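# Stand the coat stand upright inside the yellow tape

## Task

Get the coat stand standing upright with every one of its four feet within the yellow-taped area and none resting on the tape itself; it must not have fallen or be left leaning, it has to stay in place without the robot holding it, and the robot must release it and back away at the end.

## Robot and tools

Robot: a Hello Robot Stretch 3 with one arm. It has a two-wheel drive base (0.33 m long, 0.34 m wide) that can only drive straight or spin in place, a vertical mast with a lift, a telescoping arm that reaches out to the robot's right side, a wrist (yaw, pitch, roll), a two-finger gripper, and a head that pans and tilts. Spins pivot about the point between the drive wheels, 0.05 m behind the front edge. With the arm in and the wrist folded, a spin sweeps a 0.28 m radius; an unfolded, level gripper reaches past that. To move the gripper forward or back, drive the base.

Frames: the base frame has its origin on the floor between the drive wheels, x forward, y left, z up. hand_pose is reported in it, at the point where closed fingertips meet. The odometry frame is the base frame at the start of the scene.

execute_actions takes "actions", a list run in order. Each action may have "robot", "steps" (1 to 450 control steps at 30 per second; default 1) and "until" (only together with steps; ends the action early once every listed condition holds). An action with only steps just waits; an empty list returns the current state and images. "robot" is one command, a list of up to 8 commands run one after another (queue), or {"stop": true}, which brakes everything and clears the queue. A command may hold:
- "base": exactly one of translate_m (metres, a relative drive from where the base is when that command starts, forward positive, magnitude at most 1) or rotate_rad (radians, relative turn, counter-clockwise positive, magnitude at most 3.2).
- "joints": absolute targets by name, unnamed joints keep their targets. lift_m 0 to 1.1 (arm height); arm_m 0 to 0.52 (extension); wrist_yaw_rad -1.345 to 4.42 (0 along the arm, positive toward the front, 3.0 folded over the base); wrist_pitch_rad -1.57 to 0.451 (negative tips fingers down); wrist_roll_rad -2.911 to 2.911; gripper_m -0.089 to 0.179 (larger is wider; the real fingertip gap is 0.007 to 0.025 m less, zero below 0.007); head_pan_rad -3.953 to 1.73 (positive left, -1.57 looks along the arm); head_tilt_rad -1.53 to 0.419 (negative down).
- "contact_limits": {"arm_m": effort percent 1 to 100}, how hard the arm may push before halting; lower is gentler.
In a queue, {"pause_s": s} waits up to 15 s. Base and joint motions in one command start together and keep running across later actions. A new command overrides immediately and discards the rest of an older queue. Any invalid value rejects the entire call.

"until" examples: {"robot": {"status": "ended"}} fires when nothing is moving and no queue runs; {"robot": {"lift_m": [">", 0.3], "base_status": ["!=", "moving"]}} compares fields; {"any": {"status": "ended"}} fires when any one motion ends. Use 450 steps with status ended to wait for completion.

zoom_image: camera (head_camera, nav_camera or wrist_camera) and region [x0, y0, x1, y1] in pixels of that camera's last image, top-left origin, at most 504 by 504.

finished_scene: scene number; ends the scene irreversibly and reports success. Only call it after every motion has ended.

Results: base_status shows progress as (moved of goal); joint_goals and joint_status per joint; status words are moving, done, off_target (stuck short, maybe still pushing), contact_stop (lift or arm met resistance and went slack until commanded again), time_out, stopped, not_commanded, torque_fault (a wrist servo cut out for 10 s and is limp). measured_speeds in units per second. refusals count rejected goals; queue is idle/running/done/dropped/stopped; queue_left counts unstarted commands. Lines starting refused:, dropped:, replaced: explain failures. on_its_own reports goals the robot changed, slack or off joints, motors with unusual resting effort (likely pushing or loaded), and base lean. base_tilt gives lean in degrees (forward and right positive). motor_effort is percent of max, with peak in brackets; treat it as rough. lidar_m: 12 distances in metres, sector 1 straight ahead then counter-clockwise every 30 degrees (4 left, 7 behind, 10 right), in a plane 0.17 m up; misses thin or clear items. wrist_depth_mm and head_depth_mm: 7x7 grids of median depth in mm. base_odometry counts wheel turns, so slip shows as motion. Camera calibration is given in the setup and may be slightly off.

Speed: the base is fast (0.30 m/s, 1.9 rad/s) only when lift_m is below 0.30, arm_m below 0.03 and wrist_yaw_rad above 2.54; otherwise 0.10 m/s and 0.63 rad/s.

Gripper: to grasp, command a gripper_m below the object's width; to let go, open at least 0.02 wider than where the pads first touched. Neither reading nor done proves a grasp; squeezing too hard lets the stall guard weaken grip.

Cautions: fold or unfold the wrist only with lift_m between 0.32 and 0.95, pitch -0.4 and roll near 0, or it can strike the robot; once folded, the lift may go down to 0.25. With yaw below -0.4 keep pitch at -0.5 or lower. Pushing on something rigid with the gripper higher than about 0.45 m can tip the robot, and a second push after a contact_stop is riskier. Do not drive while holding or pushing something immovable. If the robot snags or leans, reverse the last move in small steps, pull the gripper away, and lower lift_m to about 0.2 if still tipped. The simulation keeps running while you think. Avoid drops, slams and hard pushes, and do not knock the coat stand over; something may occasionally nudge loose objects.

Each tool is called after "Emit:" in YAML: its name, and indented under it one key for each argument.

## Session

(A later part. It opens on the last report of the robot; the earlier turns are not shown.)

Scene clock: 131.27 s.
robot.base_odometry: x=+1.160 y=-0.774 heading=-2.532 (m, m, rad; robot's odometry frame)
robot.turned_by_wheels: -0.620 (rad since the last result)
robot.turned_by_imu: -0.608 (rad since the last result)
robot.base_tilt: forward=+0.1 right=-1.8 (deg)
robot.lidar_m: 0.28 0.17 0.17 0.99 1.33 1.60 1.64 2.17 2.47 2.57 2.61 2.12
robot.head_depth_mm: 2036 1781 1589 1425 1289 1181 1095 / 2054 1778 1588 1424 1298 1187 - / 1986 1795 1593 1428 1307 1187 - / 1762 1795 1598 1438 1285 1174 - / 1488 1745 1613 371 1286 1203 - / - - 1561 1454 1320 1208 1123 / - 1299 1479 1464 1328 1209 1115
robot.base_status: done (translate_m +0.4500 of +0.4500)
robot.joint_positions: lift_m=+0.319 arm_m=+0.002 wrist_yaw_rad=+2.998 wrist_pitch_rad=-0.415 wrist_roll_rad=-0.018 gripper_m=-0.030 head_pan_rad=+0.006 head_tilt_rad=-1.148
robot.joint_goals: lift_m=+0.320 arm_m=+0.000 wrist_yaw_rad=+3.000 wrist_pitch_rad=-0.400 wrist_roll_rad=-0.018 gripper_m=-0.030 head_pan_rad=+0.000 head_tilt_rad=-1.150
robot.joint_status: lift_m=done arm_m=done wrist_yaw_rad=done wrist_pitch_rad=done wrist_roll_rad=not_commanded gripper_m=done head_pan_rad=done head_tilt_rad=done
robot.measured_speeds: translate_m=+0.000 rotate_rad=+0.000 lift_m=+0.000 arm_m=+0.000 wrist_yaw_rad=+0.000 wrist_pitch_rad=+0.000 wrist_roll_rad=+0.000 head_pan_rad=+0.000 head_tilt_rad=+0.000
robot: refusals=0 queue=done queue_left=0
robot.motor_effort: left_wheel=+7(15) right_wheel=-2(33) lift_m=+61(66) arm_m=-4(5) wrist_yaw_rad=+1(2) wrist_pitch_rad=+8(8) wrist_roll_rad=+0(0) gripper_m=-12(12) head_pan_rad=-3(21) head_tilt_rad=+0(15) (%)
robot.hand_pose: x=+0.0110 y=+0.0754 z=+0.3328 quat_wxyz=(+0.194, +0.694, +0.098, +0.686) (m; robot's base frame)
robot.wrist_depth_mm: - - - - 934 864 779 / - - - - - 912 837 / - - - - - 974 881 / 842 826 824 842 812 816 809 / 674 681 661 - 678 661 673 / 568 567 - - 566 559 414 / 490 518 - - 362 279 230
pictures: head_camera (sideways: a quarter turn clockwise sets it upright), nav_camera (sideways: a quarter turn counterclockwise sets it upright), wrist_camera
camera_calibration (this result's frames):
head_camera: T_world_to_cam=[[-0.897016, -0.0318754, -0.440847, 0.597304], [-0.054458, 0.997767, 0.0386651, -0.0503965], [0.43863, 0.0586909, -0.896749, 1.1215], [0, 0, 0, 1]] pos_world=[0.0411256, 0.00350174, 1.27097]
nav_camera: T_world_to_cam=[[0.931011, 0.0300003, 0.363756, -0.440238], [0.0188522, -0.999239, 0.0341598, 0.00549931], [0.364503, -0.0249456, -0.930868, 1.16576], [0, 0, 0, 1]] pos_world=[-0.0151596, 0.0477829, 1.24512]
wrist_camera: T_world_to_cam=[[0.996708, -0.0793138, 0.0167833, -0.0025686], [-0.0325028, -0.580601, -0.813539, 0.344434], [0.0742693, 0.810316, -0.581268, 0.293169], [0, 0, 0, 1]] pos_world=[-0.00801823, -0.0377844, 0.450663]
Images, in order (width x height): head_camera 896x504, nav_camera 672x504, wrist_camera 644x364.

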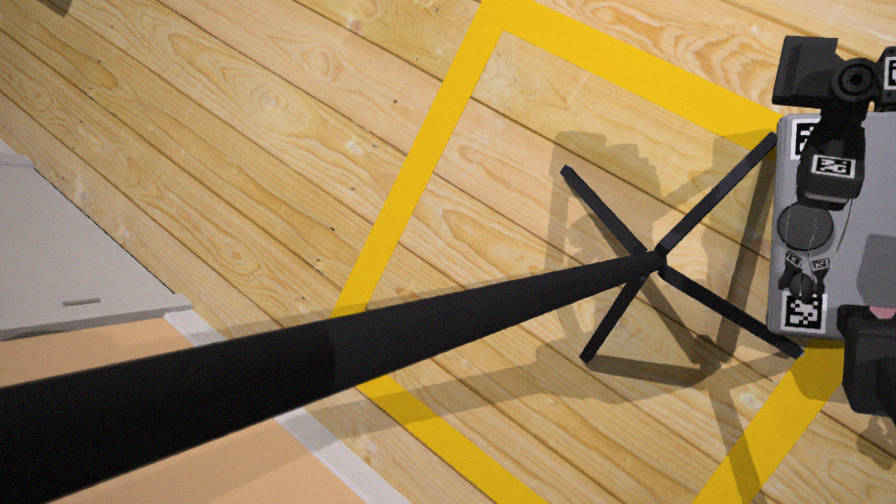

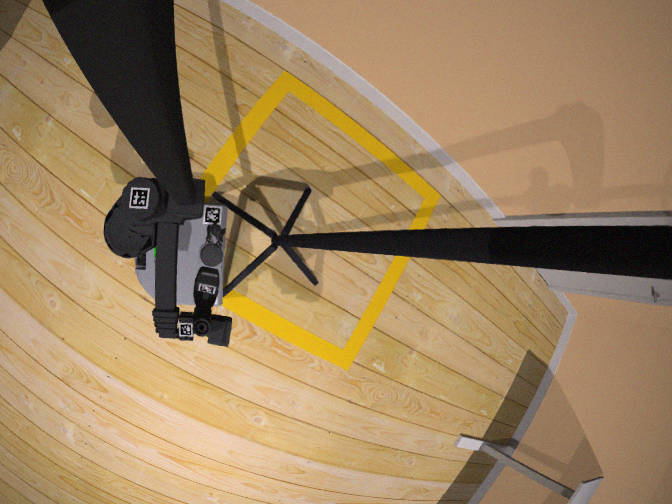

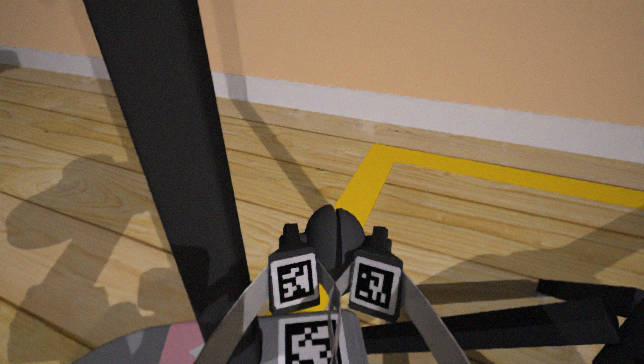

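Emit:
execute_actions:
  actions:
    - {"robot":[{"base":{"translate_m":0.18}},{"joints":{"lift_m":0.27},"base":{"translate_m":-0.6}}],"steps":450,"until":{"robot":{"status":"ended"}}}

Scene clock: 140.40 s.
robot.base_odometry: x=+1.504 y=-0.534 heading=-2.532 (m, m, rad; robot's odometry frame)
robot.turned_by_wheels: +0.000 (rad since the last result)
robot.turned_by_imu: -0.002 (rad since the last result)
robot.base_tilt: forward=+0.1 right=-2.0 (deg)
robot.lidar_m: 0.70 1.22 1.16 1.19 1.60 1.22 1.26 1.66 2.28 2.50 2.82 2.47
robot.head_depth_mm: 2028 1774 1573 1419 1285 1176 1088 / 2060 1780 1568 1429 1295 1186 - / 2071 1786 1590 1418 1305 1188 - / 1984 1740 1571 1443 1308 1185 - / 1839 1826 1610 1437 1311 1210 - / 1590 1761 1616 1453 1318 1213 1124 / 1403 1585 1628 1460 1329 1210 1115
robot.base_status: done (translate_m -0.6000 of -0.6000)
robot.joint_positions: lift_m=+0.271 arm_m=+0.002 wrist_yaw_rad=+2.998 wrist_pitch_rad=-0.415 wrist_roll_rad=-0.018 gripper_m=-0.030 head_pan_rad=+0.006 head_tilt_rad=-1.148
robot.joint_goals: lift_m=+0.270 arm_m=+0.000 wrist_yaw_rad=+3.000 wrist_pitch_rad=-0.400 wrist_roll_rad=-0.018 gripper_m=-0.030 head_pan_rad=+0.000 head_tilt_rad=-1.150
robot.joint_status: lift_m=done arm_m=done wrist_yaw_rad=done wrist_pitch_rad=done wrist_roll_rad=not_commanded gripper_m=done head_pan_rad=done head_tilt_rad=done
robot.measured_speeds: translate_m=+0.000 rotate_rad=+0.000 lift_m=+0.000 arm_m=+0.000 wrist_yaw_rad=+0.000 wrist_pitch_rad=+0.000 wrist_roll_rad=+0.000 head_pan_rad=+0.000 head_tilt_rad=+0.000
robot: refusals=0 queue=done queue_left=0
robot.motor_effort: left_wheel=+3(24) right_wheel=-4(13) lift_m=+23(62) arm_m=-4(4) wrist_yaw_rad=+1(2) wrist_pitch_rad=+8(8) wrist_roll_rad=+0(0) gripper_m=-11(11) head_pan_rad=-3(3) head_tilt_rad=-2(1) (%)
robot.hand_pose: x=+0.0110 y=+0.0754 z=+0.2840 quat_wxyz=(+0.194, +0.694, +0.098, +0.686) (m; robot's base frame)
robot.wrist_depth_mm: - - - - - - 940 / - - - - - - - / 981 995 952 987 968 943 930 / 743 736 742 735 722 726 723 / 584 596 587 - 604 591 594 / 507 524 - - 501 496 500 / - - - - 433 435 434
pictures: head_camera (sideways: a quarter turn clockwise sets it upright), nav_camera (sideways: a quarter turn counterclockwise sets it upright), wrist_camera
camera_calibration (this result's frames):
head_camera: T_world_to_cam=[[-0.897016, -0.0318754, -0.440847, 0.597305], [-0.0544579, 0.997767, 0.0386651, -0.0503964], [0.438631, 0.0586909, -0.896749, 1.12149], [0, 0, 0, 1]] pos_world=[0.0411256, 0.00350174, 1.27097]
nav_camera: T_world_to_cam=[[0.931011, 0.0300002, 0.363756, -0.440239], [0.0188521, -0.999239, 0.0341598, 0.0054993], [0.364504, -0.0249456, -0.930868, 1.16576], [0, 0, 0, 1]] pos_world=[-0.0151596, 0.0477829, 1.24512]
wrist_camera: T_world_to_cam=[[0.996708, -0.0793141, 0.0167833, -0.00174985], [-0.0325029, -0.580601, -0.813539, 0.304745], [0.0742695, 0.810316, -0.581268, 0.264811], [0, 0, 0, 1]] pos_world=[-0.0080182, -0.0377844, 0.401877]
Images, in order (width x height): head_camera 896x504, nav_camera 672x504, wrist_camera 644x364.

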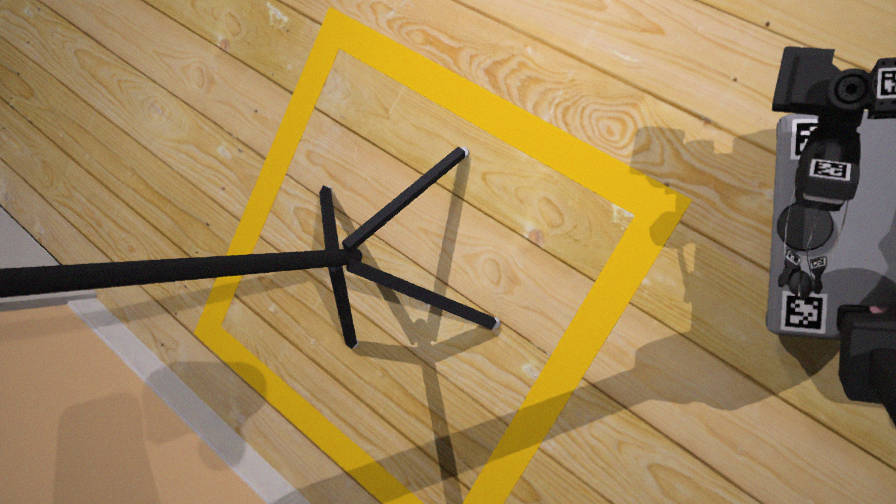

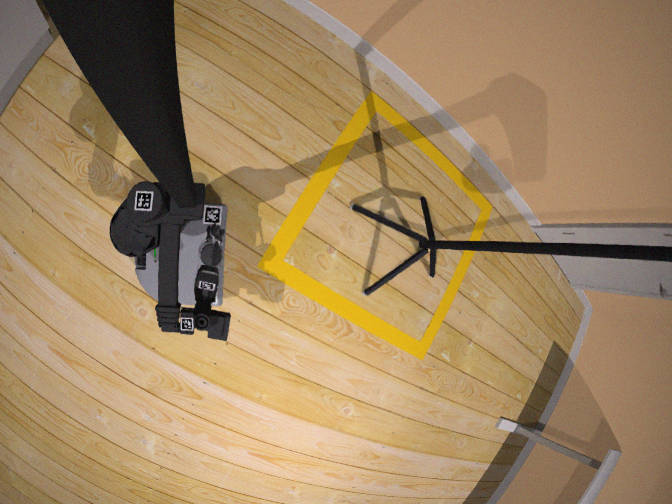

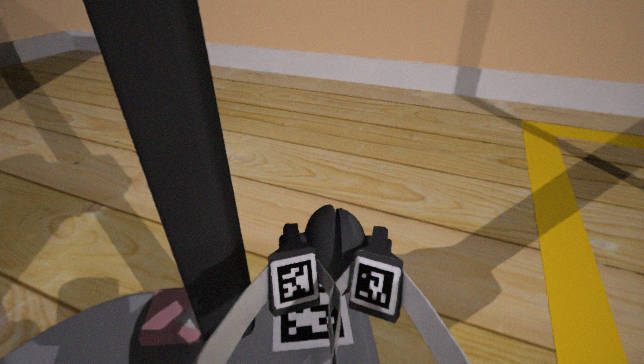

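Emit:
finished_scene:
  scene: 1

The scene is finished: the task was done.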